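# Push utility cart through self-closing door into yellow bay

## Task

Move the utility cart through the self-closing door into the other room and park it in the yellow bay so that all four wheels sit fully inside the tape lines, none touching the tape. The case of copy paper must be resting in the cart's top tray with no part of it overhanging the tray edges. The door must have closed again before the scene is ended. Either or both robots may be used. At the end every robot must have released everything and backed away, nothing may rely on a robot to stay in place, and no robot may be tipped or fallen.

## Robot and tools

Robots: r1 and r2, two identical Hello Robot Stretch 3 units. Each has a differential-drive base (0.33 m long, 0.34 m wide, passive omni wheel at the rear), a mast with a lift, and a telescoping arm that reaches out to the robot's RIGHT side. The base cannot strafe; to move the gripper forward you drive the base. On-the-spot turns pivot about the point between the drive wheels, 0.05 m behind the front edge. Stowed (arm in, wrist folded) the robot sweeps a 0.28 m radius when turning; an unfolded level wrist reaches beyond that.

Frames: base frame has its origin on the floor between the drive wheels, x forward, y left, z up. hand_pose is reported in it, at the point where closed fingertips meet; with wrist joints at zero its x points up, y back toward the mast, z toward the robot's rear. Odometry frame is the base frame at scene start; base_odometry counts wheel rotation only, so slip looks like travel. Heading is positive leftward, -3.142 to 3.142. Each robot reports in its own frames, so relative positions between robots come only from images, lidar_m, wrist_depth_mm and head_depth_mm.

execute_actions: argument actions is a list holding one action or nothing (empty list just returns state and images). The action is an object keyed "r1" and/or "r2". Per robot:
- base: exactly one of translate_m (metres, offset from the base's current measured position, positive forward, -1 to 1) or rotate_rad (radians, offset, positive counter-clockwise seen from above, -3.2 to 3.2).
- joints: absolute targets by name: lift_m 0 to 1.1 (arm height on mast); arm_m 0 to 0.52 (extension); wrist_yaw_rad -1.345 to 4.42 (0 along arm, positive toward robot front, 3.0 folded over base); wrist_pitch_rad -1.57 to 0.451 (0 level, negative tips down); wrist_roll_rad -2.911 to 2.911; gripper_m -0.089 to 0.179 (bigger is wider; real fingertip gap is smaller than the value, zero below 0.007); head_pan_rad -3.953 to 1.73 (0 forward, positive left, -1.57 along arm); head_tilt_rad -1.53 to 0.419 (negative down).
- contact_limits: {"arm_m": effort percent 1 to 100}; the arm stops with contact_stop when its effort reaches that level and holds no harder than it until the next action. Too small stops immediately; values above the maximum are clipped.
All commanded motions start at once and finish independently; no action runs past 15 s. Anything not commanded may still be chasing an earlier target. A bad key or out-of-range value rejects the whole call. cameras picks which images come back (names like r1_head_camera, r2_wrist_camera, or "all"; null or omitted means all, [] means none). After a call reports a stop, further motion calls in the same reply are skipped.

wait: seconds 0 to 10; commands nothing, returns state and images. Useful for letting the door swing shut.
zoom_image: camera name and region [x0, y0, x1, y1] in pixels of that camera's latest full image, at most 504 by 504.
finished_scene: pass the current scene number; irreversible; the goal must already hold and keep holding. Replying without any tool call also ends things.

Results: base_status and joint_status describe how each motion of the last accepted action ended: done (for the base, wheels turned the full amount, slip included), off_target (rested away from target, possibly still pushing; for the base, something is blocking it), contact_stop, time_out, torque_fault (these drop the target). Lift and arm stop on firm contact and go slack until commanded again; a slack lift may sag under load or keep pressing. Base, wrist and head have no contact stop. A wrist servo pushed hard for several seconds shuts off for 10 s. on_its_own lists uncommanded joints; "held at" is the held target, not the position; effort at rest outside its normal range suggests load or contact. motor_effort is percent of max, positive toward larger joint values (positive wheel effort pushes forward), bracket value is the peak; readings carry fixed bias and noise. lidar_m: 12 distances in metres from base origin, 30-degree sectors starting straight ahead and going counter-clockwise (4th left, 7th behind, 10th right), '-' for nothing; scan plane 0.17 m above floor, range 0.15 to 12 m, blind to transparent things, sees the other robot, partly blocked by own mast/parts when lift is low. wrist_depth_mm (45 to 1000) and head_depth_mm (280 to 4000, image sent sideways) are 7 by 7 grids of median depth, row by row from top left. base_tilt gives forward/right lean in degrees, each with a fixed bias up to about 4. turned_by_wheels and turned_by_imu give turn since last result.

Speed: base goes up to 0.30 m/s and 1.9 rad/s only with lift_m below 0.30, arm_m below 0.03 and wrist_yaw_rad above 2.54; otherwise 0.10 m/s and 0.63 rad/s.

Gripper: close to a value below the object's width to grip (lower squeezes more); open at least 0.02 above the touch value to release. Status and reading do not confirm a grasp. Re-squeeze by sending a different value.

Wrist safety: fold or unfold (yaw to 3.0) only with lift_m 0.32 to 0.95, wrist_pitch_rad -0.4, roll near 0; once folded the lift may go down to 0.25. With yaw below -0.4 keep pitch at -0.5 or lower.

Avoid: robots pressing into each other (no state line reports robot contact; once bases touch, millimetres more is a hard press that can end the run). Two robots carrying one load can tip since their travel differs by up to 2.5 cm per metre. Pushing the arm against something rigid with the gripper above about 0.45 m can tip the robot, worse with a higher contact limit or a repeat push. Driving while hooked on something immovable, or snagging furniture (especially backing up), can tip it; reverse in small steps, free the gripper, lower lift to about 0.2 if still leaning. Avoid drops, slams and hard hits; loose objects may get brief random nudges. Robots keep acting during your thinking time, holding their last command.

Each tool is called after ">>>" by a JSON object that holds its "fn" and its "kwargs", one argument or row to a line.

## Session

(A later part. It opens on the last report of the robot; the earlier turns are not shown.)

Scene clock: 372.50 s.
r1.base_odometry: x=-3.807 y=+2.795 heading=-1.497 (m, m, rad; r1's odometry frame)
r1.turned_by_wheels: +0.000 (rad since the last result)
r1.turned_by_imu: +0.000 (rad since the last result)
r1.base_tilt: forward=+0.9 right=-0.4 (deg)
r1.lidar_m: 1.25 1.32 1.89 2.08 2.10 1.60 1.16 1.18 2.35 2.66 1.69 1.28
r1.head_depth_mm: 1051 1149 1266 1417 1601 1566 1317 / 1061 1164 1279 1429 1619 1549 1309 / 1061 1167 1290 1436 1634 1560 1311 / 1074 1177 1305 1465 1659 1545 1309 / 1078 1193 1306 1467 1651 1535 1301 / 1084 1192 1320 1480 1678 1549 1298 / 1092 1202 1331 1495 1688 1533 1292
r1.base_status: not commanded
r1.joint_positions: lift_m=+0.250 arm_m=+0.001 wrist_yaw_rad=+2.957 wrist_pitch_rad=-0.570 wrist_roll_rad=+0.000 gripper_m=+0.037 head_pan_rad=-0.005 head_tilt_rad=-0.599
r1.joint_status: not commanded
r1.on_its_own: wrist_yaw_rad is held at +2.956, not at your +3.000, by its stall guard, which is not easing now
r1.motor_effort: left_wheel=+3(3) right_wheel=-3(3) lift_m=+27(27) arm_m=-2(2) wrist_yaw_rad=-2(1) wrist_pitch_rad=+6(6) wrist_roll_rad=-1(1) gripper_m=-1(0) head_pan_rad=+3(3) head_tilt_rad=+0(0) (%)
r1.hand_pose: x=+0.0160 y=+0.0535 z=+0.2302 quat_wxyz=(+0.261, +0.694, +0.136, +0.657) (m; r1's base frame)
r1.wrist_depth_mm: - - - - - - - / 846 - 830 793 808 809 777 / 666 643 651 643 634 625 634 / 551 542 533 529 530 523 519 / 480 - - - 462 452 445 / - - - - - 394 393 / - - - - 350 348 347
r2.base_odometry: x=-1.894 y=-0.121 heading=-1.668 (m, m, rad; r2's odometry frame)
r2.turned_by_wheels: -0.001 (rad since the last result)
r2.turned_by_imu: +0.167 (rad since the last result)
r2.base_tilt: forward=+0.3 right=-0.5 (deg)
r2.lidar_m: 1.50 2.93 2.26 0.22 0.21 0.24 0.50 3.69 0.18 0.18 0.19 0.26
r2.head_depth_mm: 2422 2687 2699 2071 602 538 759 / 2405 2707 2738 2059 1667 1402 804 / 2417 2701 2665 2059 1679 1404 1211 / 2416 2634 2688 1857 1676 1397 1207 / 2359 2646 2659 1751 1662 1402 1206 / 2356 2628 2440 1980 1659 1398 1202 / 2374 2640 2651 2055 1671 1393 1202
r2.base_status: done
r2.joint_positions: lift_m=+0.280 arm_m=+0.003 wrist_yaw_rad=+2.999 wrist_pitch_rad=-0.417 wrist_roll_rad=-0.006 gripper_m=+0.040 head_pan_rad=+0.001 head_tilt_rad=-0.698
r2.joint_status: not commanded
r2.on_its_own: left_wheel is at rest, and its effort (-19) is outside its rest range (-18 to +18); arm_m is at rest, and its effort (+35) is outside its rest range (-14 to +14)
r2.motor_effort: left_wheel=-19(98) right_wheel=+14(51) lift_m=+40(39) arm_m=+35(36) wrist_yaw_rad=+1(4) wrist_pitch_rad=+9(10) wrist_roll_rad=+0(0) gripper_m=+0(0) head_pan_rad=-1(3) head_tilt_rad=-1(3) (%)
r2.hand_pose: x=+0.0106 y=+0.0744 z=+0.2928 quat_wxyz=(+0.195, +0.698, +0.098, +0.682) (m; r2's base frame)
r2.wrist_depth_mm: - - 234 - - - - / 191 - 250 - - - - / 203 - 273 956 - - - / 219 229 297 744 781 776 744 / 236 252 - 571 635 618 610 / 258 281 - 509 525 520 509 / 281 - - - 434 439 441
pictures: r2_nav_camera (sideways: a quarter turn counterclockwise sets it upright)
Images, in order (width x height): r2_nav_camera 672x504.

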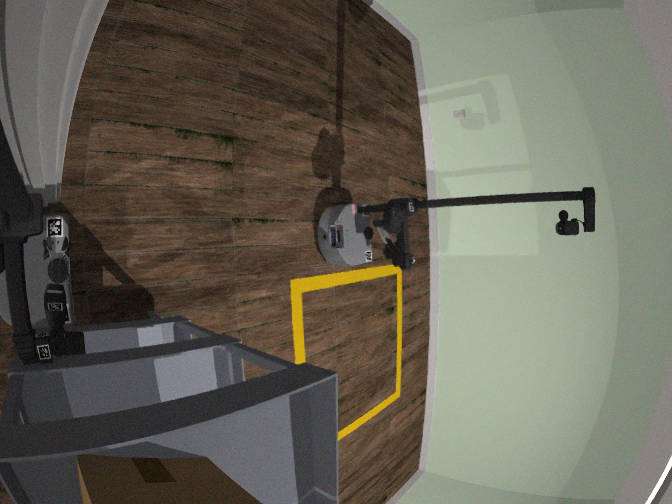

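>>> {"fn": "execute_actions", "kwargs": {
  "actions": [
    {"r2":{"base":{"translate_m":0.8},"joints":{"arm_m":0.0,"head_pan_rad":-1.6}},"r1":{"base":{"rotate_rad":-1.6}}}
  ],
  "cameras": ["r2_nav_camera","r1_nav_camera"]
}}

Scene clock: 377.60 s.
r1.base_odometry: x=-3.807 y=+2.795 heading=-3.097 (m, m, rad; r1's odometry frame)
r1.turned_by_wheels: -1.600 (rad since the last result)
r1.turned_by_imu: -1.595 (rad since the last result)
r1.base_tilt: forward=+0.9 right=-0.4 (deg)
r1.lidar_m: 2.67 1.70 1.28 1.25 1.31 1.85 2.08 2.14 1.60 0.76 1.08 2.30
r1.head_depth_mm: 2318 2551 2803 2499 1908 1574 1321 / 2362 2542 2837 2463 1895 1566 1321 / 2353 2550 2828 2434 1919 1547 1321 / 2354 2580 2878 2436 1892 1542 1305 / 2364 2620 2883 2446 1875 1538 1301 / 2388 2637 2871 2402 1871 1544 1295 / 2412 2605 2912 2397 1863 1530 1296
r1.base_status: done
r1.joint_positions: lift_m=+0.250 arm_m=+0.001 wrist_yaw_rad=+2.957 wrist_pitch_rad=-0.570 wrist_roll_rad=+0.000 gripper_m=+0.037 head_pan_rad=-0.005 head_tilt_rad=-0.599
r1.joint_status: not commanded
r1.on_its_own: wrist_yaw_rad is held at +2.956, not at your +3.000, by its stall guard, which is not easing now
r1.motor_effort: left_wheel=+3(15) right_wheel=-3(9) lift_m=+26(26) arm_m=-2(2) wrist_yaw_rad=-1(1) wrist_pitch_rad=+6(6) wrist_roll_rad=-1(1) gripper_m=+1(0) head_pan_rad=+3(3) head_tilt_rad=+0(0) (%)
r1.hand_pose: x=+0.0160 y=+0.0534 z=+0.2302 quat_wxyz=(+0.261, +0.694, +0.136, +0.657) (m; r1's base frame)
r1.wrist_depth_mm: - - - - - - - / 839 - 827 818 802 779 801 / 667 647 654 655 640 644 625 / 553 545 539 536 529 529 515 / 478 - - - 465 450 445 / - - - - - 398 388 / - - - - 347 350 350
r2.base_odometry: x=-1.971 y=-0.917 heading=-1.668 (m, m, rad; r2's odometry frame)
r2.turned_by_wheels: +0.000 (rad since the last result)
r2.turned_by_imu: -0.076 (rad since the last result)
r2.base_tilt: forward=+0.4 right=-0.4 (deg)
r2.lidar_m: 0.76 0.77 2.36 2.22 1.20 0.82 0.71 0.34 0.32 2.40 2.60 2.16
r2.head_depth_mm: 1635 1699 1739 780 709 877 752 / 2098 2167 2273 2068 1636 1131 1068 / 2199 2466 2642 2053 1675 1406 1210 / 2178 2437 2590 2056 1687 1396 1198 / 2147 2404 2564 2082 1661 1396 1207 / 2142 2388 2565 2058 1666 1393 1202 / 2109 2313 2525 2020 1660 1388 1203
r2.base_status: done
r2.joint_positions: lift_m=+0.280 arm_m=+0.001 wrist_yaw_rad=+2.999 wrist_pitch_rad=-0.416 wrist_roll_rad=-0.006 gripper_m=+0.040 head_pan_rad=-1.594 head_tilt_rad=-0.698
r2.joint_status: all done
joint sent to its limit — the command would take r2.arm_m past its lower limit, so that joint was sent only as far as its limit.
r2.motor_effort: left_wheel=+1(43) right_wheel=-1(34) lift_m=+37(39) arm_m=+0(37) wrist_yaw_rad=+1(21) wrist_pitch_rad=+9(10) wrist_roll_rad=+0(0) gripper_m=+0(0) head_pan_rad=-3(43) head_tilt_rad=-1(1) (%)
r2.hand_pose: x=+0.0107 y=+0.0760 z=+0.2930 quat_wxyz=(+0.195, +0.698, +0.097, +0.682) (m; r2's base frame)
r2.wrist_depth_mm: - - - - - - - / - - - - - - - / - - - - - - - / 768 746 754 769 758 792 688 / 607 619 - 601 641 608 589 / 517 523 - 526 524 519 522 / 451 - - - 445 436 436
pictures: r1_nav_camera (sideways: a quarter turn counterclockwise sets it upright), r2_nav_camera (sideways: a quarter turn counterclockwise sets it upright)
Images, in order (width x height): r1_nav_camera 672x504, r2_nav_camera 672x504.

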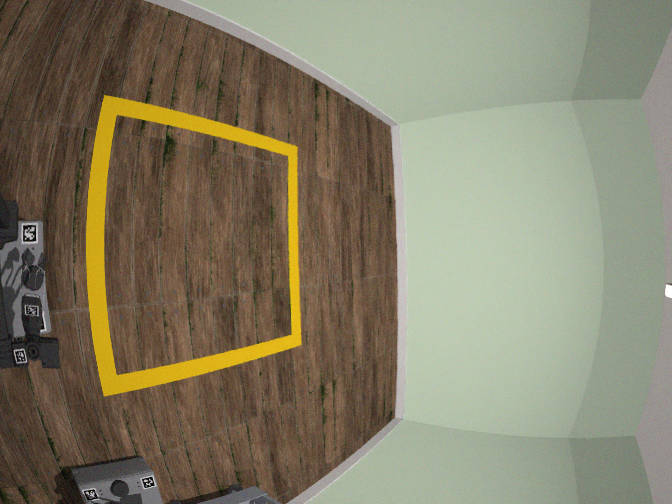

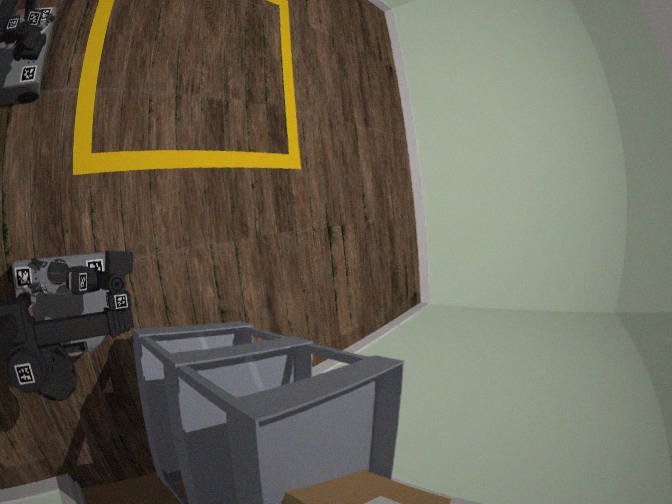

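>>> {"fn": "execute_actions", "kwargs": {
  "actions": [
    {"r2":{"base":{"translate_m":-0.3},"joints":{"lift_m":0.6,"wrist_pitch_rad":-0.4}},"r1":{"base":{"translate_m":-0.4}}}
  ],
  "cameras": []
}}

>>> {"fn": "execute_actions", "kwargs": {
  "actions": [
    {"r2":{"joints":{"wrist_yaw_rad":0.0,"wrist_pitch_rad":0.0,"gripper_m":0.12}}}
  ],
  "cameras": ["r2_nav_camera","r2_wrist_camera"]
}}

Scene clock: 382.63 s.
r1.base_odometry: x=-3.407 y=+2.813 heading=-3.097 (m, m, rad; r1's odometry frame)
r1.turned_by_wheels: +0.000 (rad since the last result)
r1.turned_by_imu: +0.000 (rad since the last result)
r1.base_tilt: forward=+0.9 right=-0.4 (deg)
r1.lidar_m: 3.05 1.73 1.30 1.27 1.33 1.73 1.68 1.76 1.59 1.54 1.15 1.30
r1.head_depth_mm: 2698 2964 3137 2474 1914 1552 1313 / 2692 2992 3202 2441 1907 1546 1322 / 2724 2961 3159 2441 1894 1550 1313 / 2725 2988 3215 2441 1900 1551 1303 / 2746 2980 3234 2428 1875 1533 1303 / 2740 2994 3244 2396 1889 1532 1301 / 2784 3004 3204 2400 1869 1524 1297
r1.base_status: done
r1.joint_positions: lift_m=+0.250 arm_m=+0.001 wrist_yaw_rad=+2.957 wrist_pitch_rad=-0.570 wrist_roll_rad=+0.000 gripper_m=+0.037 head_pan_rad=-0.005 head_tilt_rad=-0.599
r1.joint_status: not commanded
r1.on_its_own: wrist_yaw_rad is held at +2.956, not at your +3.000, by its stall guard, which is not easing now
r1.motor_effort: left_wheel=+3(8) right_wheel=-2(11) lift_m=+27(27) arm_m=-2(2) wrist_yaw_rad=-1(1) wrist_pitch_rad=+6(6) wrist_roll_rad=-1(1) gripper_m=+0(0) head_pan_rad=+3(3) head_tilt_rad=+0(0) (%)
r1.hand_pose: x=+0.0160 y=+0.0534 z=+0.2302 quat_wxyz=(+0.261, +0.694, +0.136, +0.657) (m; r1's base frame)
r1.wrist_depth_mm: - - - - - - - / 845 - 821 819 798 799 781 / 661 647 652 635 643 648 619 / 549 544 538 533 533 530 521 / 483 - - - 469 449 444 / - - - - - 392 392 / - - - - 353 347 347
r2.base_odometry: x=-1.942 y=-0.619 heading=-1.668 (m, m, rad; r2's odometry frame)
r2.turned_by_wheels: +0.000 (rad since the last result)
r2.turned_by_imu: +0.001 (rad since the last result)
r2.base_tilt: forward=+0.3 right=-0.5 (deg)
r2.lidar_m: 2.35 1.15 2.34 2.20 0.74 0.54 0.55 0.29 0.25 0.25 0.28 2.49
r2.head_depth_mm: 1006 1033 464 360 385 447 452 / 1299 1350 463 373 412 481 456 / 1804 1902 1852 390 442 510 461 / 2184 2423 2620 772 612 531 468 / 2172 2407 2534 795 644 541 477 / 2150 2400 2555 785 642 540 723 / 2140 2349 2534 744 642 538 721
r2.base_status: done
r2.joint_positions: lift_m=+0.600 arm_m=+0.001 wrist_yaw_rad=+2.999 wrist_pitch_rad=-0.416 wrist_roll_rad=-0.006 gripper_m=+0.040 head_pan_rad=-1.594 head_tilt_rad=-0.698
r2.joint_status: all done
r2.motor_effort: left_wheel=+1(10) right_wheel=-1(7) lift_m=+49(46) arm_m=+0(0) wrist_yaw_rad=+1(1) wrist_pitch_rad=+9(9) wrist_roll_rad=+0(0) gripper_m=+0(0) head_pan_rad=-3(3) head_tilt_rad=-1(1) (%)
r2.hand_pose: x=+0.0106 y=+0.0760 z=+0.6126 quat_wxyz=(+0.195, +0.698, +0.097, +0.682) (m; r2's base frame)
r2.wrist_depth_mm: 809 - - - - - - / 845 - - - - - - / 821 - - - - - - / 804 - - - - - - / 789 - - - - - 957 / 734 917 - 930 963 927 909 / 701 774 - 780 799 788 778
pictures: none
No camera images: the call's "cameras" was empty. Leave "cameras" out to get every camera's image.

Scene clock: 385.13 s.
r1.base_odometry: x=-3.407 y=+2.813 heading=-3.097 (m, m, rad; r1's odometry frame)
r1.turned_by_wheels: +0.000 (rad since the last result)
r1.turned_by_imu: +0.000 (rad since the last result)
r1.base_tilt: forward=+0.9 right=-0.4 (deg)
r1.lidar_m: 3.05 1.73 1.30 1.26 1.33 1.73 1.68 1.76 1.59 1.55 1.15 1.30
r1.head_depth_mm: 2697 2979 3129 2470 1920 1561 1314 / 2692 2986 3164 2438 1904 1549 1312 / 2716 2953 3183 2451 1909 1552 1308 / 2730 2985 3176 2437 1883 1544 1307 / 2739 3029 3180 2432 1879 1538 1308 / 2745 3031 3189 2395 1879 1536 1303 / 2776 3033 3162 2368 1875 1521 1302
r1.base_status: not commanded
r1.joint_positions: lift_m=+0.250 arm_m=+0.001 wrist_yaw_rad=+2.957 wrist_pitch_rad=-0.570 wrist_roll_rad=+0.000 gripper_m=+0.037 head_pan_rad=-0.005 head_tilt_rad=-0.599
r1.joint_status: not commanded
r1.on_its_own: wrist_yaw_rad is held at +2.956, not at your +3.000, by its stall guard, which is not easing now
r1.motor_effort: left_wheel=+3(3) right_wheel=-3(2) lift_m=+27(27) arm_m=-2(2) wrist_yaw_rad=-1(1) wrist_pitch_rad=+6(7) wrist_roll_rad=-1(1) gripper_m=+0(1) head_pan_rad=+3(3) head_tilt_rad=-1(0) (%)
r1.hand_pose: x=+0.0160 y=+0.0534 z=+0.2302 quat_wxyz=(+0.261, +0.694, +0.136, +0.657) (m; r1's base frame)
r1.wrist_depth_mm: - - - - - - - / 828 - 831 804 818 788 773 / 659 639 650 650 643 628 635 / 544 546 534 542 529 527 521 / 482 - - - 463 444 446 / - - - - - 393 391 / - - - - 351 351 349
r2.base_odometry: x=-1.942 y=-0.619 heading=-1.668 (m, m, rad; r2's odometry frame)
r2.turned_by_wheels: +0.000 (rad since the last result)
r2.turned_by_imu: +0.001 (rad since the last result)
r2.base_tilt: forward=+0.4 right=-0.5 (deg)
r2.lidar_m: 2.35 1.15 2.34 2.20 0.74 0.54 0.55 0.29 0.25 0.25 0.28 2.49
r2.head_depth_mm: 1010 1033 464 363 390 451 451 / 1289 1355 463 377 416 486 458 / 1829 1915 1883 391 447 513 461 / 2214 2456 2629 776 611 531 442 / 2182 2406 2580 796 644 541 476 / 2166 2366 2540 786 644 540 724 / 2119 2350 2570 745 641 540 721
r2.base_status: not commanded
r2.joint_positions: lift_m=+0.600 arm_m=+0.001 wrist_yaw_rad=+0.017 wrist_pitch_rad=-0.005 wrist_roll_rad=-0.032 gripper_m=+0.120 head_pan_rad=-1.594 head_tilt_rad=-0.698
r2.joint_status: all done
r2.motor_effort: left_wheel=+3(4) right_wheel=-9(8) lift_m=+48(49) arm_m=+1(0) wrist_yaw_rad=-10(13) wrist_pitch_rad=+3(12) wrist_roll_rad=+16(17) gripper_m=+0(81) head_pan_rad=-2(3) head_tilt_rad=-1(1) (%)
r2.hand_pose: x=-0.0172 y=-0.4024 z=+0.7129 quat_wxyz=(+0.718, +0.008, -0.696, +0.004) (m; r2's base frame)
r2.wrist_depth_mm: - - - - - - - / - - - - - - - / - - - - - 699 499 / - - - - - 704 494 / - - - - - 701 471 / - - 524 - - 631 485 / - 411 478 497 464 447 423
pictures: r2_nav_camera (sideways: a quarter turn counterclockwise sets it upright), r2_wrist_camera
Images, in order (width x height): r2_nav_camera 672x504, r2_wrist_camera 644x364.

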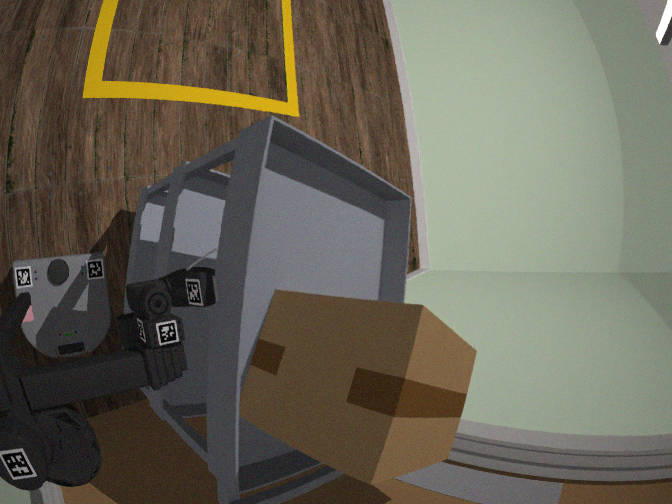

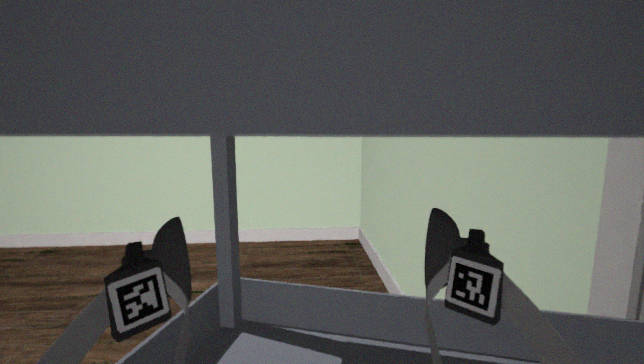

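>>> {"fn": "execute_actions", "kwargs": {
  "actions": [
    {"r2":{"base":{"translate_m":0.7}}}
  ],
  "cameras": ["r2_nav_camera","r1_nav_camera"]
}}

Scene clock: 393.67 s.
r1.base_odometry: x=-3.407 y=+2.813 heading=-3.097 (m, m, rad; r1's odometry frame)
r1.turned_by_wheels: +0.000 (rad since the last result)
r1.turned_by_imu: +0.000 (rad since the last result)
r1.base_tilt: forward=+0.9 right=-0.4 (deg)
r1.lidar_m: 3.04 1.73 1.30 1.26 1.33 1.73 1.68 1.77 1.59 1.55 0.58 0.64
r1.head_depth_mm: 2671 2943 3141 2484 1740 1435 1176 / 2730 2977 3153 2464 1910 1558 1316 / 2712 2952 3255 2473 1907 1559 1312 / 2737 2975 3216 2433 1900 1553 1307 / 2785 2944 3215 2377 1882 1532 1315 / 2722 3031 3199 2394 1869 1543 1301 / 2776 3046 3209 2432 1874 1531 1288
r1.base_status: not commanded
r1.joint_positions: lift_m=+0.250 arm_m=+0.001 wrist_yaw_rad=+2.957 wrist_pitch_rad=-0.570 wrist_roll_rad=+0.000 gripper_m=+0.037 head_pan_rad=-0.005 head_tilt_rad=-0.599
r1.joint_status: not commanded
r1.on_its_own: wrist_yaw_rad is held at +2.956, not at your +3.000, by its stall guard, which is not easing now
r1.motor_effort: left_wheel=+3(3) right_wheel=-2(2) lift_m=+27(27) arm_m=-2(2) wrist_yaw_rad=-1(1) wrist_pitch_rad=+6(6) wrist_roll_rad=-2(1) gripper_m=+0(0) head_pan_rad=+3(3) head_tilt_rad=+0(0) (%)
r1.hand_pose: x=+0.0160 y=+0.0534 z=+0.2302 quat_wxyz=(+0.261, +0.694, +0.136, +0.657) (m; r1's base frame)
r1.wrist_depth_mm: - - - - - - - / 844 - 830 801 807 794 784 / 664 640 655 650 644 627 615 / 553 546 533 537 534 525 524 / 481 - - - 464 449 452 / - - - - - 397 390 / - - - - 352 350 348
r2.base_odometry: x=-2.010 y=-1.315 heading=-1.668 (m, m, rad; r2's odometry frame)
r2.turned_by_wheels: +0.000 (rad since the last result)
r2.turned_by_imu: +0.002 (rad since the last result)
r2.base_tilt: forward=+0.3 right=-0.4 (deg)
r2.lidar_m: 1.64 1.67 0.64 2.25 1.82 1.26 1.21 0.37 0.33 0.33 2.53 1.74
r2.head_depth_mm: 2213 2440 2490 802 650 545 756 / 2213 2500 2607 800 649 514 771 / 2196 2433 2634 797 647 523 777 / 2130 2385 2585 772 647 538 791 / 2138 2378 2556 2039 618 552 787 / 2093 2341 2538 2034 1660 1401 1206 / 2073 2305 2491 2047 1653 1388 1200
r2.base_status: done
r2.joint_positions: lift_m=+0.600 arm_m=+0.002 wrist_yaw_rad=-0.137 wrist_pitch_rad=-0.016 wrist_roll_rad=-0.009 gripper_m=+0.120 head_pan_rad=-1.594 head_tilt_rad=-0.698
r2.joint_status: not commanded
r2.on_its_own: wrist_yaw_rad is held at -0.122, not at your +0.000, by its stall guard, which is not easing now
r2.motor_effort: left_wheel=-1(9) right_wheel=+2(25) lift_m=+49(49) arm_m=-1(1) wrist_yaw_rad=+10(55) wrist_pitch_rad=+8(10) wrist_roll_rad=+2(16) gripper_m=+3(16) head_pan_rad=-3(3) head_tilt_rad=-1(1) (%)
r2.hand_pose: x=-0.0563 y=-0.3999 z=+0.7101 quat_wxyz=(+0.708, -0.042, -0.702, -0.054) (m; r2's base frame)
r2.wrist_depth_mm: 96 92 88 84 80 77 74 / 98 95 90 86 82 78 75 / 103 123 - - - - - / 116 - - - - - - / 117 134 - - - - - / 121 - - 578 553 524 517 / - - - 480 468 464 467
pictures: r1_nav_camera (sideways: a quarter turn counterclockwise sets it upright), r2_nav_camera (sideways: a quarter turn counterclockwise sets it upright)
Images, in order (width x height): r1_nav_camera 672x504, r2_nav_camera 672x504.

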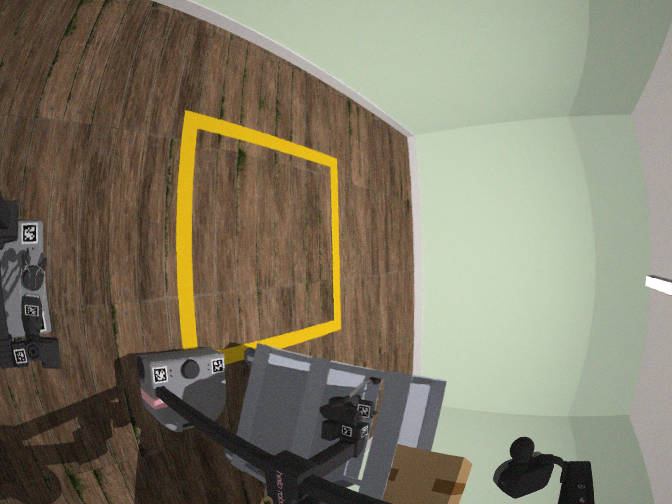

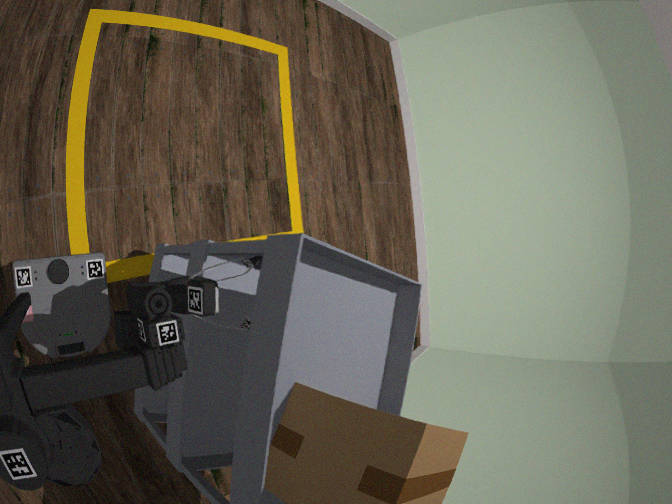

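>>> {"fn": "execute_actions", "kwargs": {
  "actions": [
    {"r2":{"base":{"translate_m":0.55}}}
  ],
  "cameras": ["r2_nav_camera","r1_nav_camera"]
}}

Scene clock: 400.50 s.
r1.base_odometry: x=-3.407 y=+2.813 heading=-3.097 (m, m, rad; r1's odometry frame)
r1.turned_by_wheels: +0.000 (rad since the last result)
r1.turned_by_imu: +0.000 (rad since the last result)
r1.base_tilt: forward=+0.9 right=-0.4 (deg)
r1.lidar_m: 0.46 0.47 1.30 1.26 1.33 1.72 1.68 1.76 1.59 1.54 1.69 0.81
r1.head_depth_mm: 2658 988 853 888 1217 1275 1279 / 2688 2858 928 938 1209 1342 1282 / 2722 2970 1238 1026 1119 1338 1311 / 2728 2982 1262 1087 611 607 1148 / 2749 2998 1181 930 682 594 1122 / 2683 411 444 492 558 605 1215 / 359 407 2999 2301 1863 1531 1292
r1.base_status: not commanded
r1.joint_positions: lift_m=+0.250 arm_m=+0.001 wrist_yaw_rad=+2.957 wrist_pitch_rad=-0.570 wrist_roll_rad=+0.000 gripper_m=+0.037 head_pan_rad=-0.005 head_tilt_rad=-0.599
r1.joint_status: not commanded
r1.on_its_own: wrist_yaw_rad is held at +2.956, not at your +3.000, by its stall guard, which is not easing now
r1.motor_effort: left_wheel=+3(3) right_wheel=-2(2) lift_m=+27(26) arm_m=-2(2) wrist_yaw_rad=-1(1) wrist_pitch_rad=+6(6) wrist_roll_rad=-1(1) gripper_m=+0(0) head_pan_rad=+3(3) head_tilt_rad=+0(0) (%)
r1.hand_pose: x=+0.0160 y=+0.0534 z=+0.2302 quat_wxyz=(+0.261, +0.694, +0.136, +0.657) (m; r1's base frame)
r1.wrist_depth_mm: - - - - - - - / 827 - 804 808 811 791 789 / 661 650 649 633 649 636 626 / 549 542 532 532 532 528 523 / 483 - - - 472 451 443 / - - - - - 393 395 / - - - - 350 350 348
r2.base_odometry: x=-2.063 y=-1.863 heading=-1.668 (m, m, rad; r2's odometry frame)
r2.turned_by_wheels: +0.000 (rad since the last result)
r2.turned_by_imu: +0.002 (rad since the last result)
r2.base_tilt: forward=+0.3 right=-0.5 (deg)
r2.lidar_m: 1.09 1.11 1.45 0.66 0.61 1.84 1.76 0.37 0.34 0.34 1.68 1.16
r2.head_depth_mm: 2201 2497 2665 804 647 509 755 / 2189 2439 2601 798 648 517 770 / 2157 2429 2566 800 647 531 783 / 2122 2363 2564 786 644 539 801 / 2104 2349 2514 2037 1523 610 1156 / 2103 2294 2506 2056 1665 1390 1201 / 2058 2243 2464 2060 1652 1390 1200
r2.base_status: done
r2.joint_positions: lift_m=+0.600 arm_m=+0.001 wrist_yaw_rad=-0.221 wrist_pitch_rad=-0.016 wrist_roll_rad=-0.009 gripper_m=+0.120 head_pan_rad=-1.594 head_tilt_rad=-0.698
r2.joint_status: not commanded
r2.on_its_own: wrist_yaw_rad is held at -0.219, not at your +0.000, by its stall guard, which is not easing now
r2.motor_effort: left_wheel=+0(9) right_wheel=-1(22) lift_m=+49(49) arm_m=-1(1) wrist_yaw_rad=+2(48) wrist_pitch_rad=+9(9) wrist_roll_rad=+2(2) gripper_m=+0(15) head_pan_rad=-3(3) head_tilt_rad=-1(0) (%)
r2.hand_pose: x=-0.0775 y=-0.3960 z=+0.7101 quat_wxyz=(+0.705, -0.072, -0.700, -0.084) (m; r2's base frame)
r2.wrist_depth_mm: 95 94 91 88 86 84 82 / 98 96 93 91 88 86 84 / 105 125 - 525 - - - / 113 - - - - - - / 115 139 - - - - - / 119 - - 575 565 546 543 / - - - 481 472 473 469
pictures: r1_nav_camera (sideways: a quarter turn counterclockwise sets it upright), r2_nav_camera (sideways: a quarter turn counterclockwise sets it upright)
Images, in order (width x height): r1_nav_camera 672x504, r2_nav_camera 672x504.

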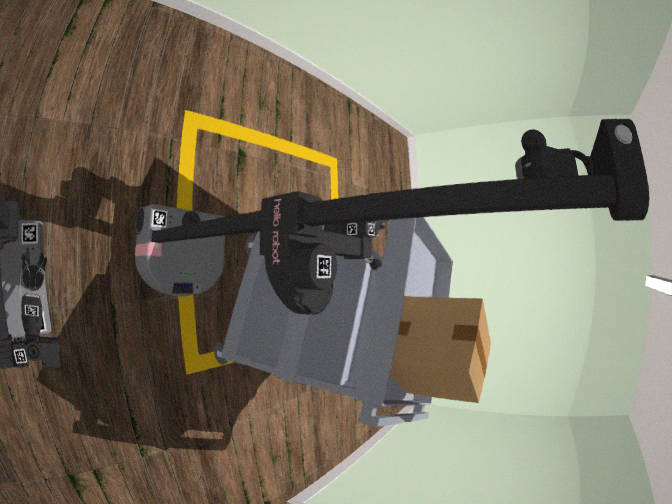

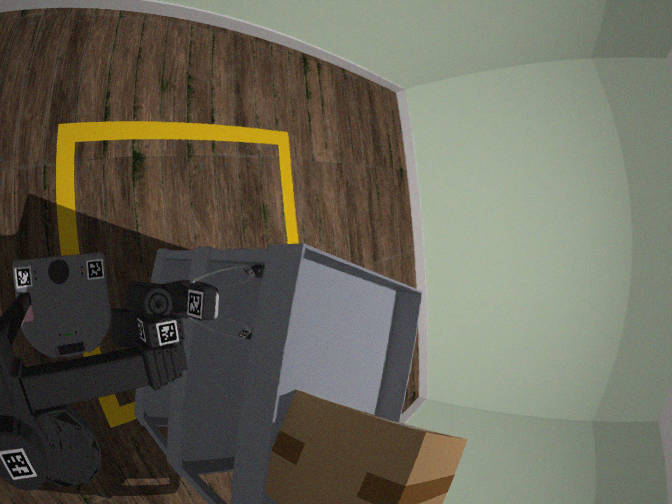

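>>> {"fn": "execute_actions", "kwargs": {
  "actions": [
    {"r2":{"base":{"translate_m":0.15}}}
  ],
  "cameras": []
}}

>>> {"fn": "execute_actions", "kwargs": {
  "actions": [
    {"r2":{"base":{"translate_m":-0.12},"joints":{"gripper_m":0.0}}}
  ],
  "cameras": []
}}

>>> {"fn": "execute_actions", "kwargs": {
  "actions": [
    {"r2":{"joints":{"wrist_yaw_rad":3.0,"wrist_pitch_rad":-0.4}}}
  ],
  "cameras": []
}}

>>> {"fn": "execute_actions", "kwargs": {
  "actions": [
    {"r2":{"base":{"translate_m":0.8},"joints":{"lift_m":0.28,"head_pan_rad":-2.4,"head_tilt_rad":-0.8}}}
  ],
  "cameras": ["r2_nav_camera","r1_nav_camera"]
}}

Scene clock: 404.07 s.
r1.base_odometry: x=-3.407 y=+2.813 heading=-3.097 (m, m, rad; r1's odometry frame)
r1.turned_by_wheels: +0.000 (rad since the last result)
r1.turned_by_imu: +0.000 (rad since the last result)
r1.base_tilt: forward=+0.9 right=-0.4 (deg)
r1.lidar_m: 0.78 0.53 1.30 1.26 1.33 1.73 1.68 1.77 1.59 1.54 1.69 0.77
r1.head_depth_mm: 2658 985 1013 935 1805 1560 1308 / 2719 966 871 892 1165 1332 1290 / 2687 964 899 920 1204 1371 1286 / 2749 2912 1005 1007 1233 1398 1297 / 2732 3019 1274 1362 1159 1433 1148 / 2789 3024 1199 1036 658 1456 1138 / 2758 3002 3240 1117 586 725 855
r1.base_status: not commanded
r1.joint_positions: lift_m=+0.250 arm_m=+0.001 wrist_yaw_rad=+2.957 wrist_pitch_rad=-0.570 wrist_roll_rad=+0.000 gripper_m=+0.037 head_pan_rad=-0.005 head_tilt_rad=-0.599
r1.joint_status: not commanded
r1.on_its_own: wrist_yaw_rad is held at +2.956, not at your +3.000, by its stall guard, which is not easing now
r1.motor_effort: left_wheel=+3(3) right_wheel=-3(2) lift_m=+27(27) arm_m=-2(2) wrist_yaw_rad=-2(1) wrist_pitch_rad=+7(6) wrist_roll_rad=-1(1) gripper_m=+0(0) head_pan_rad=+3(3) head_tilt_rad=+0(0) (%)
r1.hand_pose: x=+0.0160 y=+0.0534 z=+0.2302 quat_wxyz=(+0.261, +0.694, +0.136, +0.657) (m; r1's base frame)
r1.wrist_depth_mm: - - - - - - - / 836 - 811 808 796 791 763 / 660 653 650 644 638 633 486 / 555 539 532 540 535 526 491 / 479 - - - 465 447 446 / - - - - - 395 392 / - - - - 352 350 349
r2.base_odometry: x=-2.078 y=-2.012 heading=-1.668 (m, m, rad; r2's odometry frame)
r2.turned_by_wheels: +0.000 (rad since the last result)
r2.turned_by_imu: +0.001 (rad since the last result)
r2.base_tilt: forward=+0.4 right=-0.5 (deg)
r2.lidar_m: 0.94 0.96 1.25 2.31 2.36 2.00 1.91 0.38 0.34 0.34 1.45 1.00
r2.head_depth_mm: 2191 2451 2608 804 650 509 769 / 2188 2431 2632 802 648 518 771 / 2125 2389 2544 800 646 533 785 / 2102 2336 2572 1875 628 542 783 / 2080 2328 2514 2041 1620 1303 1156 / 2063 2300 2479 2051 1658 1388 1201 / 2047 2265 2449 2039 1651 1393 1201
r2.base_status: done
r2.joint_positions: lift_m=+0.600 arm_m=+0.001 wrist_yaw_rad=-0.236 wrist_pitch_rad=-0.016 wrist_roll_rad=-0.009 gripper_m=+0.120 head_pan_rad=-1.594 head_tilt_rad=-0.698
r2.joint_status: not commanded
r2.on_its_own: wrist_yaw_rad is held at -0.219, not at your +0.000, by its stall guard, which is not easing now
r2.motor_effort: left_wheel=-2(9) right_wheel=+4(23) lift_m=+48(48) arm_m=+0(1) wrist_yaw_rad=+12(50) wrist_pitch_rad=+9(9) wrist_roll_rad=+2(2) gripper_m=+4(15) head_pan_rad=-3(3) head_tilt_rad=-1(1) (%)
r2.hand_pose: x=-0.0812 y=-0.3952 z=+0.7101 quat_wxyz=(+0.705, -0.077, -0.700, -0.089) (m; r2's base frame)
r2.wrist_depth_mm: 97 96 93 91 89 87 85 / 100 98 95 94 91 89 87 / 103 123 - 525 - - - / 113 - - - - - - / 117 133 - - - - - / 120 - - 584 572 557 543 / - 150 - 485 477 480 467
pictures: none
No camera images: the call's "cameras" was empty. Leave "cameras" out to get every camera's image.

Scene clock: 406.37 s.
r1.base_odometry: x=-3.407 y=+2.813 heading=-3.097 (m, m, rad; r1's odometry frame)
r1.turned_by_wheels: +0.000 (rad since the last result)
r1.turned_by_imu: +0.000 (rad since the last result)
r1.base_tilt: forward=+0.9 right=-0.4 (deg)
r1.lidar_m: 0.47 0.47 1.30 1.27 1.33 1.73 1.68 1.77 1.59 1.55 1.70 0.77
r1.head_depth_mm: 2675 984 1011 933 1798 1557 1320 / 2697 971 867 893 1169 1325 1292 / 2731 960 898 923 1197 1345 1285 / 2709 2927 1004 1004 692 1291 1148 / 2758 2986 1276 954 591 598 1133 / 2737 3028 1187 1021 587 604 818 / 371 401 437 502 1699 1458 1300
r1.base_status: not commanded
r1.joint_positions: lift_m=+0.250 arm_m=+0.001 wrist_yaw_rad=+2.957 wrist_pitch_rad=-0.570 wrist_roll_rad=+0.000 gripper_m=+0.037 head_pan_rad=-0.005 head_tilt_rad=-0.599
r1.joint_status: not commanded
r1.on_its_own: wrist_yaw_rad is held at +2.956, not at your +3.000, by its stall guard, which is not easing now
r1.motor_effort: left_wheel=+3(3) right_wheel=-2(3) lift_m=+26(27) arm_m=-2(2) wrist_yaw_rad=-2(1) wrist_pitch_rad=+6(6) wrist_roll_rad=-1(1) gripper_m=+0(0) head_pan_rad=+3(3) head_tilt_rad=+0(1) (%)
r1.hand_pose: x=+0.0160 y=+0.0534 z=+0.2302 quat_wxyz=(+0.261, +0.694, +0.136, +0.657) (m; r1's base frame)
r1.wrist_depth_mm: - - - - - - - / 842 - 829 807 794 792 771 / 672 648 648 645 641 632 632 / 547 540 541 538 528 538 503 / 480 - - - 468 447 442 / - - - - - 394 391 / - - - - 350 349 347
r2.base_odometry: x=-2.066 y=-1.893 heading=-1.668 (m, m, rad; r2's odometry frame)
r2.turned_by_wheels: +0.000 (rad since the last result)
r2.turned_by_imu: +0.001 (rad since the last result)
r2.base_tilt: forward=+0.3 right=-0.4 (deg)
r2.lidar_m: 1.06 1.08 1.40 0.67 2.35 1.87 1.79 0.33 0.30 0.30 0.37 1.13
r2.head_depth_mm: 2211 2464 2596 422 475 522 726 / 2186 2426 2594 775 529 543 740 / 2160 2405 2539 800 645 544 768 / 2132 2359 2584 795 644 512 782 / 2076 2327 2525 769 644 527 765 / 2062 2281 2460 2036 626 540 752 / 2038 2250 2446 2044 1604 1297 1201
r2.base_status: done
r2.joint_positions: lift_m=+0.600 arm_m=+0.001 wrist_yaw_rad=-0.220 wrist_pitch_rad=-0.016 wrist_roll_rad=-0.009 gripper_m=+0.000 head_pan_rad=-1.594 head_tilt_rad=-0.698
r2.joint_status: all done
r2.on_its_own: wrist_yaw_rad is held at -0.219, not at your +0.000, by its stall guard, which is not easing now
r2.motor_effort: left_wheel=+1(7) right_wheel=-1(4) lift_m=+49(49) arm_m=-1(1) wrist_yaw_rad=+1(11) wrist_pitch_rad=+9(9) wrist_roll_rad=+2(2) gripper_m=-3(80) head_pan_rad=-3(4) head_tilt_rad=-1(1) (%)
r2.hand_pose: x=-0.0774 y=-0.3961 z=+0.7101 quat_wxyz=(+0.705, -0.071, -0.700, -0.084) (m; r2's base frame)
r2.wrist_depth_mm: - 56 54 53 52 50 49 / - 57 56 54 53 51 50 / - 219 - - - - 433 / - - - - - - - / - - - - - - - / - - 528 - 523 508 492 / - - 465 479 472 472 461
pictures: none
No camera images: the call's "cameras" was empty. Leave "cameras" out to get every camera's image.

Scene clock: 408.97 s.
r1.base_odometry: x=-3.407 y=+2.813 heading=-3.097 (m, m, rad; r1's odometry frame)
r1.turned_by_wheels: +0.000 (rad since the last result)
r1.turned_by_imu: +0.000 (rad since the last result)
r1.base_tilt: forward=+0.9 right=-0.4 (deg)
r1.lidar_m: 0.47 0.47 1.30 1.26 1.33 1.73 1.68 1.76 1.59 1.54 1.70 0.77
r1.head_depth_mm: 2691 986 1008 937 1809 1558 1315 / 2717 971 872 892 1169 1330 1290 / 2713 963 900 923 1194 1339 1285 / 2722 2912 1013 1007 691 1279 1148 / 2742 2994 1275 949 590 597 1144 / 2739 3020 1196 896 587 606 819 / 372 401 439 502 1707 1429 1295
r1.base_status: not commanded
r1.joint_positions: lift_m=+0.250 arm_m=+0.001 wrist_yaw_rad=+2.957 wrist_pitch_rad=-0.570 wrist_roll_rad=+0.000 gripper_m=+0.037 head_pan_rad=-0.005 head_tilt_rad=-0.599
r1.joint_status: not commanded
r1.on_its_own: wrist_yaw_rad is held at +2.956, not at your +3.000, by its stall guard, which is not easing now
r1.motor_effort: left_wheel=+3(3) right_wheel=-2(2) lift_m=+27(27) arm_m=-2(2) wrist_yaw_rad=-1(1) wrist_pitch_rad=+6(7) wrist_roll_rad=-1(1) gripper_m=+0(0) head_pan_rad=+3(3) head_tilt_rad=+0(0) (%)
r1.hand_pose: x=+0.0160 y=+0.0534 z=+0.2302 quat_wxyz=(+0.261, +0.694, +0.136, +0.657) (m; r1's base frame)
r1.wrist_depth_mm: - - - - - - - / 849 - 829 808 808 782 782 / 669 651 656 659 634 637 623 / 552 543 532 533 533 527 506 / 477 - - - 467 452 451 / - - - - - 399 391 / - - - - 352 347 344
r2.base_odometry: x=-2.066 y=-1.893 heading=-1.668 (m, m, rad; r2's odometry frame)
r2.turned_by_wheels: +0.000 (rad since the last result)
r2.turned_by_imu: +0.001 (rad since the last result)
r2.base_tilt: forward=+0.3 right=-0.5 (deg)
r2.lidar_m: 1.06 1.08 1.41 0.67 2.34 1.88 1.79 0.33 0.30 0.30 0.37 1.13
r2.head_depth_mm: 2211 2464 2620 421 475 523 726 / 2174 2434 2591 774 528 542 741 / 2141 2409 2594 801 647 542 756 / 2115 2353 2559 800 645 513 767 / 2087 2333 2522 769 645 527 765 / 2083 2316 2482 2036 626 540 765 / 2055 2242 2470 2043 1613 1302 1200
r2.base_status: not commanded
r2.joint_positions: lift_m=+0.600 arm_m=+0.001 wrist_yaw_rad=+2.998 wrist_pitch_rad=-0.413 wrist_roll_rad=-0.009 gripper_m=+0.000 head_pan_rad=-1.594 head_tilt_rad=-0.698
r2.joint_status: all done
r2.motor_effort: left_wheel=+1(2) right_wheel=-1(1) lift_m=+50(49) arm_m=+0(1) wrist_yaw_rad=+1(3) wrist_pitch_rad=+7(8) wrist_roll_rad=+2(1) gripper_m=-2(2) head_pan_rad=-3(3) head_tilt_rad=-1(1) (%)
r2.hand_pose: x=+0.0109 y=+0.0763 z=+0.6134 quat_wxyz=(+0.194, +0.697, +0.096, +0.683) (m; r2's base frame)
r2.wrist_depth_mm: - - - - - - - / - - - - - - - / - - - - - - - / 674 - - - - - - / - 828 894 - - - - / 895 745 - - 912 908 876 / 782 781 779 787 794 777 783
pictures: none
No camera images: the call's "cameras" was empty. Leave "cameras" out to get every camera's image.

Scene clock: 415.13 s.
r1.base_odometry: x=-3.407 y=+2.813 heading=-3.097 (m, m, rad; r1's odometry frame)
r1.turned_by_wheels: +0.000 (rad since the last result)
r1.turned_by_imu: +0.000 (rad since the last result)
r1.base_tilt: forward=+0.9 right=-0.4 (deg)
r1.lidar_m: 0.78 1.02 1.06 1.27 1.32 1.72 1.68 1.77 1.59 1.54 1.70 0.77
r1.head_depth_mm: 2726 984 1006 938 1809 1564 1311 / 2722 970 874 892 1156 1321 1288 / 2757 968 901 920 1200 1361 1279 / 2753 2910 1010 1012 1237 1397 1299 / 2735 3014 1273 1402 1310 1442 1305 / 2727 2981 1200 1356 1379 1473 1292 / 2762 3014 3247 2394 1871 1526 1290
r1.base_status: not commanded
r1.joint_positions: lift_m=+0.250 arm_m=+0.001 wrist_yaw_rad=+2.957 wrist_pitch_rad=-0.570 wrist_roll_rad=+0.000 gripper_m=+0.037 head_pan_rad=-0.005 head_tilt_rad=-0.599
r1.joint_status: not commanded
r1.on_its_own: wrist_yaw_rad is held at +2.956, not at your +3.000, by its stall guard, which is not easing now
r1.motor_effort: left_wheel=+3(3) right_wheel=-2(3) lift_m=+27(26) arm_m=-2(2) wrist_yaw_rad=-2(1) wrist_pitch_rad=+6(6) wrist_roll_rad=-1(1) gripper_m=+0(0) head_pan_rad=+3(3) head_tilt_rad=+0(0) (%)
r1.hand_pose: x=+0.0160 y=+0.0534 z=+0.2302 quat_wxyz=(+0.261, +0.694, +0.136, +0.657) (m; r1's base frame)
r1.wrist_depth_mm: - - - - - 809 910 / 843 - 820 832 820 802 788 / 660 638 651 643 637 626 623 / 548 539 533 532 535 524 523 / 482 - - - 467 450 451 / - - - - - 392 389 / - - - - 351 347 350
r2.base_odometry: x=-2.144 y=-2.689 heading=-1.668 (m, m, rad; r2's odometry frame)
r2.turned_by_wheels: +0.000 (rad since the last result)
r2.turned_by_imu: +0.003 (rad since the last result)
r2.base_tilt: forward=+0.3 right=-0.5 (deg)
r2.lidar_m: 0.26 0.26 0.34 0.80 2.41 1.13 1.00 0.75 2.56 1.39 0.40 0.27
r2.head_depth_mm: 916 973 997 1259 1467 1334 1166 / 2359 1116 886 1211 1441 1333 1165 / 2584 1162 913 1085 1318 1325 1170 / 2733 1114 1360 1462 1480 1322 1163 / 2937 2830 2187 1802 1536 1326 1156 / 2787 2902 2257 1825 1530 1320 1163 / 2566 2746 2262 1833 1529 1320 1158
r2.base_status: done
r2.joint_positions: lift_m=+0.280 arm_m=+0.001 wrist_yaw_rad=+3.000 wrist_pitch_rad=-0.414 wrist_roll_rad=-0.009 gripper_m=+0.000 head_pan_rad=-2.393 head_tilt_rad=-0.791
r2.joint_status: all done
r2.motor_effort: left_wheel=+1(11) right_wheel=-1(4) lift_m=+23(44) arm_m=-1(1) wrist_yaw_rad=+1(2) wrist_pitch_rad=+8(8) wrist_roll_rad=+1(2) gripper_m=-2(2) head_pan_rad=-3(44) head_tilt_rad=-4(13) (%)
r2.hand_pose: x=+0.0106 y=+0.0762 z=+0.2940 quat_wxyz=(+0.194, +0.697, +0.097, +0.683) (m; r2's base frame)
r2.wrist_depth_mm: - - - - 503 334 250 / - - - - 519 343 255 / - - - 985 553 351 261 / 779 767 784 769 581 364 270 / 618 618 648 668 566 372 274 / 514 517 - - 497 390 276 / 455 - - - 443 377 284
pictures: r1_nav_camera (sideways: a quarter turn counterclockwise sets it upright), r2_nav_camera (sideways: a quarter turn counterclockwise sets it upright)
Images, in order (width x height): r1_nav_camera 672x504, r2_nav_camera 672x504.

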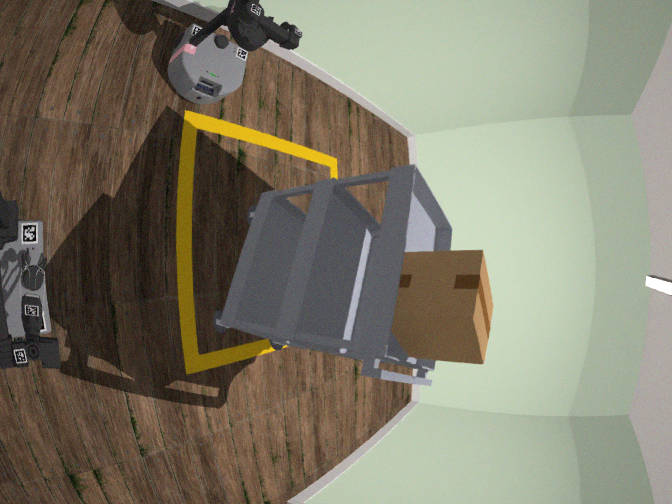

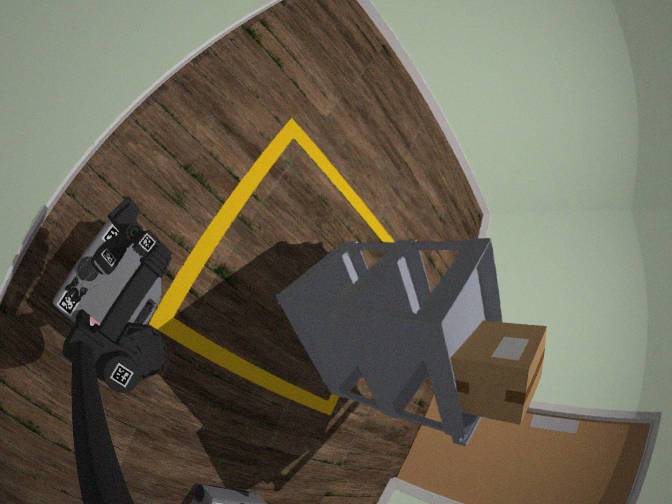

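>>> {"fn": "execute_actions", "kwargs": {
  "actions": [
    {"r2":{"base":{"translate_m":-0.75},"joints":{"lift_m":0.6,"head_pan_rad":-1.6,"head_tilt_rad":-0.7}}}
  ],
  "cameras": []
}}

>>> {"fn": "execute_actions", "kwargs": {
  "actions": [
    {"r2":{"joints":{"wrist_yaw_rad":0.0,"wrist_pitch_rad":0.0,"gripper_m":0.12}}}
  ],
  "cameras": []
}}

>>> {"fn": "execute_actions", "kwargs": {
  "actions": [
    {"r2":{"base":{"translate_m":0.35}}}
  ],
  "cameras": ["r1_nav_camera"]
}}

Scene clock: 424.80 s.
r1.base_odometry: x=-3.407 y=+2.813 heading=-3.097 (m, m, rad; r1's odometry frame)
r1.turned_by_wheels: +0.000 (rad since the last result)
r1.turned_by_imu: -0.001 (rad since the last result)
r1.base_tilt: forward=+0.9 right=-0.4 (deg)
r1.lidar_m: 0.78 0.49 1.30 1.27 1.32 1.72 1.68 1.76 1.59 1.54 1.70 0.77
r1.head_depth_mm: 2703 983 1008 939 1791 1561 1318 / 2712 966 868 895 1163 1326 1286 / 2670 960 899 924 1205 1367 1281 / 2721 2923 1010 1009 1112 1403 1246 / 2734 2978 1275 1018 647 1360 1143 / 2729 3031 1196 1015 606 616 1114 / 2791 3033 3210 894 570 618 1238
r1.base_status: not commanded
r1.joint_positions: lift_m=+0.250 arm_m=+0.001 wrist_yaw_rad=+2.957 wrist_pitch_rad=-0.570 wrist_roll_rad=+0.000 gripper_m=+0.037 head_pan_rad=-0.005 head_tilt_rad=-0.599
r1.joint_status: not commanded
r1.on_its_own: wrist_yaw_rad is held at +2.956, not at your +3.000, by its stall guard, which is not easing now
r1.motor_effort: left_wheel=+3(3) right_wheel=-2(2) lift_m=+27(27) arm_m=-2(2) wrist_yaw_rad=-1(1) wrist_pitch_rad=+6(6) wrist_roll_rad=-1(1) gripper_m=+0(0) head_pan_rad=+3(3) head_tilt_rad=-1(0) (%)
r1.hand_pose: x=+0.0160 y=+0.0534 z=+0.2302 quat_wxyz=(+0.261, +0.694, +0.136, +0.657) (m; r1's base frame)
r1.wrist_depth_mm: - - - - - - - / 831 - 817 811 805 793 782 / 667 648 663 649 637 640 605 / 551 552 535 536 528 529 487 / 476 - - - 462 448 447 / - - - - - 392 389 / - - - - 349 350 348
r2.base_odometry: x=-2.071 y=-1.942 heading=-1.668 (m, m, rad; r2's odometry frame)
r2.turned_by_wheels: +0.000 (rad since the last result)
r2.turned_by_imu: +0.002 (rad since the last result)
r2.base_tilt: forward=+0.4 right=-0.5 (deg)
r2.lidar_m: 1.01 1.03 1.34 0.68 0.68 1.93 1.84 0.35 0.32 0.32 0.39 1.07
r2.head_depth_mm: 2244 2464 2643 744 521 542 739 / 2194 2451 2583 795 641 510 753 / 2161 2379 2582 795 643 516 764 / 2135 2360 2523 788 642 527 765 / 2096 2325 2528 756 640 539 780 / 2077 2321 2484 2022 606 590 1150 / 2031 2263 2450 2022 1636 1390 1195
r2.base_status: done
r2.joint_positions: lift_m=+0.600 arm_m=+0.001 wrist_yaw_rad=+3.000 wrist_pitch_rad=-0.414 wrist_roll_rad=-0.009 gripper_m=+0.000 head_pan_rad=-1.607 head_tilt_rad=-0.705
r2.joint_status: all done
r2.motor_effort: left_wheel=+1(9) right_wheel=-1(7) lift_m=+49(57) arm_m=-1(1) wrist_yaw_rad=+1(1) wrist_pitch_rad=+8(8) wrist_roll_rad=+1(2) gripper_m=-2(2) head_pan_rad=+4(42) head_tilt_rad=+2(10) (%)
r2.hand_pose: x=+0.0105 y=+0.0762 z=+0.6130 quat_wxyz=(+0.194, +0.697, +0.097, +0.683) (m; r2's base frame)
r2.wrist_depth_mm: - - - - - - 959 / - - - - - - 963 / - - - - - - 966 / 656 - - - - - - / - 805 - - - - - / 884 761 - - 905 904 914 / 785 784 777 780 762 771 793
pictures: none
No camera images: the call's "cameras" was empty. Leave "cameras" out to get every camera's image.

Scene clock: 428.20 s.
r1.base_odometry: x=-3.407 y=+2.813 heading=-3.097 (m, m, rad; r1's odometry frame)
r1.turned_by_wheels: +0.000 (rad since the last result)
r1.turned_by_imu: +0.000 (rad since the last result)
r1.base_tilt: forward=+0.9 right=-0.4 (deg)
r1.lidar_m: 0.88 0.49 1.30 1.26 1.33 1.72 1.67 1.77 1.59 1.55 1.70 0.85
r1.head_depth_mm: 2695 2814 933 943 1210 1346 1265 / 2676 2969 1259 1028 1242 1383 1309 / 2698 2995 1280 1427 1288 1443 1319 / 2730 2985 1222 1201 1206 1465 1261 / 2703 2993 3175 2408 645 1433 1142 / 2756 3031 3237 943 607 616 1115 / 2773 3022 3250 2214 571 617 1235
r1.base_status: not commanded
r1.joint_positions: lift_m=+0.250 arm_m=+0.001 wrist_yaw_rad=+2.957 wrist_pitch_rad=-0.570 wrist_roll_rad=+0.000 gripper_m=+0.037 head_pan_rad=-0.005 head_tilt_rad=-0.599
r1.joint_status: not commanded
r1.on_its_own: wrist_yaw_rad is held at +2.956, not at your +3.000, by its stall guard, which is not easing now
r1.motor_effort: left_wheel=+3(3) right_wheel=-3(2) lift_m=+26(27) arm_m=-2(2) wrist_yaw_rad=-1(1) wrist_pitch_rad=+6(6) wrist_roll_rad=-1(1) gripper_m=+0(0) head_pan_rad=+3(3) head_tilt_rad=+0(0) (%)
r1.hand_pose: x=+0.0160 y=+0.0534 z=+0.2302 quat_wxyz=(+0.261, +0.694, +0.136, +0.657) (m; r1's base frame)
r1.wrist_depth_mm: - - - - - - - / 837 - 832 814 784 796 784 / 662 644 656 643 636 639 604 / 549 538 545 525 534 531 488 / 481 - - - 470 451 446 / - - - - - 392 388 / - - - - 350 348 349
r2.base_odometry: x=-2.071 y=-1.942 heading=-1.668 (m, m, rad; r2's odometry frame)
r2.turned_by_wheels: +0.000 (rad since the last result)
r2.turned_by_imu: +0.001 (rad since the last result)
r2.base_tilt: forward=+0.4 right=-0.5 (deg)
r2.lidar_m: 1.01 1.03 1.34 0.68 0.68 1.92 0.71 0.46 0.42 2.46 1.55 1.07
r2.head_depth_mm: 2191 2484 2652 796 643 852 799 / 2165 2417 2619 2015 660 829 813 / 2148 2406 2590 2027 1664 1408 1162 / 2132 2380 2562 2037 1660 1403 1248 / 2100 2309 2508 2038 1657 1408 1199 / 2080 2305 2476 2035 1645 1386 1196 / 2023 2253 2433 2022 1655 1386 1196
r2.base_status: not commanded
r2.joint_positions: lift_m=+0.600 arm_m=+0.001 wrist_yaw_rad=+0.002 wrist_pitch_rad=-0.021 wrist_roll_rad=-0.008 gripper_m=+0.120 head_pan_rad=-1.607 head_tilt_rad=-0.705
r2.joint_status: all done
r2.motor_effort: left_wheel=+2(15) right_wheel=-1(28) lift_m=+49(48) arm_m=+1(1) wrist_yaw_rad=+0(67) wrist_pitch_rad=+12(12) wrist_roll_rad=+1(2) gripper_m=+0(81) head_pan_rad=+3(4) head_tilt_rad=+2(2) (%)
r2.hand_pose: x=-0.0210 y=-0.4020 z=+0.7088 quat_wxyz=(+0.710, +0.008, -0.704, -0.007) (m; r2's base frame)
r2.wrist_depth_mm: - - - - - - 143 / - - - - - 337 145 / - - - - - - 152 / - - - - - - 157 / - - - - - - 161 / - - - - - 587 166 / - - - - - 479 172
pictures: none
No camera images: the call's "cameras" was empty. Leave "cameras" out to get every camera's image.

Scene clock: 432.93 s.
r1.base_odometry: x=-3.407 y=+2.813 heading=-3.097 (m, m, rad; r1's odometry frame)
r1.turned_by_wheels: +0.000 (rad since the last result)
r1.turned_by_imu: +0.000 (rad since the last result)
r1.base_tilt: forward=+0.9 right=-0.4 (deg)
r1.lidar_m: 0.88 0.73 0.72 1.27 1.33 1.73 1.68 1.76 1.59 1.54 1.70 0.85
r1.head_depth_mm: 2642 2857 933 936 1213 1336 1261 / 2728 2917 1238 1029 1242 1379 1309 / 2709 2975 1282 1431 1284 1431 1312 / 2721 2975 1220 1202 1322 1466 1312 / 2745 3023 3210 2430 1875 1541 1307 / 2771 3012 3211 2432 1880 1535 1307 / 2763 3011 3233 2390 1875 1523 1192
r1.base_status: not commanded
r1.joint_positions: lift_m=+0.250 arm_m=+0.001 wrist_yaw_rad=+2.957 wrist_pitch_rad=-0.570 wrist_roll_rad=+0.000 gripper_m=+0.037 head_pan_rad=-0.005 head_tilt_rad=-0.599
r1.joint_status: not commanded
r1.on_its_own: wrist_yaw_rad is held at +2.956, not at your +3.000, by its stall guard, which is not easing now
r1.motor_effort: left_wheel=+3(3) right_wheel=-3(3) lift_m=+27(27) arm_m=-2(2) wrist_yaw_rad=-2(1) wrist_pitch_rad=+6(6) wrist_roll_rad=-1(1) gripper_m=+0(0) head_pan_rad=+2(3) head_tilt_rad=-1(1) (%)
r1.hand_pose: x=+0.0160 y=+0.0534 z=+0.2302 quat_wxyz=(+0.261, +0.694, +0.136, +0.657) (m; r1's base frame)
r1.wrist_depth_mm: - - - - - - 584 / 847 - 816 810 810 716 523 / 670 642 647 645 633 633 559 / 551 547 541 529 528 529 513 / 479 - - - 465 446 452 / - - - - - 399 387 / - - - - 350 350 348
r2.base_odometry: x=-2.105 y=-2.291 heading=-1.668 (m, m, rad; r2's odometry frame)
r2.turned_by_wheels: +0.000 (rad since the last result)
r2.turned_by_imu: +0.002 (rad since the last result)
r2.base_tilt: forward=+0.3 right=-0.4 (deg)
r2.lidar_m: 0.66 0.67 0.87 2.03 0.83 0.85 0.93 0.63 0.79 2.44 1.01 0.70
r2.head_depth_mm: 2187 2461 2629 2043 1661 1405 1201 / 2159 2416 2590 2032 1663 1395 1196 / 2124 2375 2550 2049 1659 1383 1212 / 2117 2354 2531 2023 1653 1398 1252 / 2068 2290 2520 2033 1652 1413 1203 / 2042 2282 2464 2035 1650 1390 1197 / 2001 2234 2423 2020 1645 1389 1195
r2.base_status: done
r2.joint_positions: lift_m=+0.600 arm_m=+0.001 wrist_yaw_rad=+0.001 wrist_pitch_rad=-0.021 wrist_roll_rad=-0.008 gripper_m=+0.120 head_pan_rad=-1.607 head_tilt_rad=-0.705
r2.joint_status: not commanded
r2.motor_effort: left_wheel=+1(7) right_wheel=-1(3) lift_m=+49(49) arm_m=+1(1) wrist_yaw_rad=+0(0) wrist_pitch_rad=+12(12) wrist_roll_rad=+1(1) gripper_m=+0(0) head_pan_rad=+4(3) head_tilt_rad=+1(2) (%)
r2.hand_pose: x=-0.0211 y=-0.4020 z=+0.7088 quat_wxyz=(+0.710, +0.008, -0.704, -0.007) (m; r2's base frame)
r2.wrist_depth_mm: - - - - - - - / - - - - - - - / - - - - - - - / 977 - - - - - - / 957 - - - - - - / 953 - - - - - - / 927 - - - - - -
pictures: r1_nav_camera (sideways: a quarter turn counterclockwise sets it upright)
Images, in order (width x height): r1_nav_camera 672x504.

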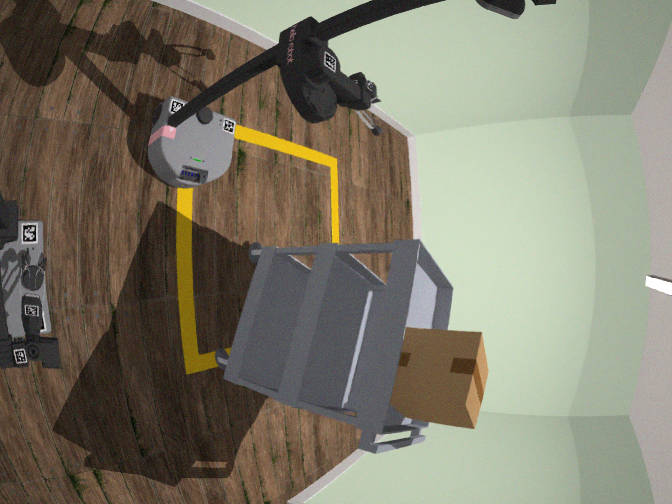

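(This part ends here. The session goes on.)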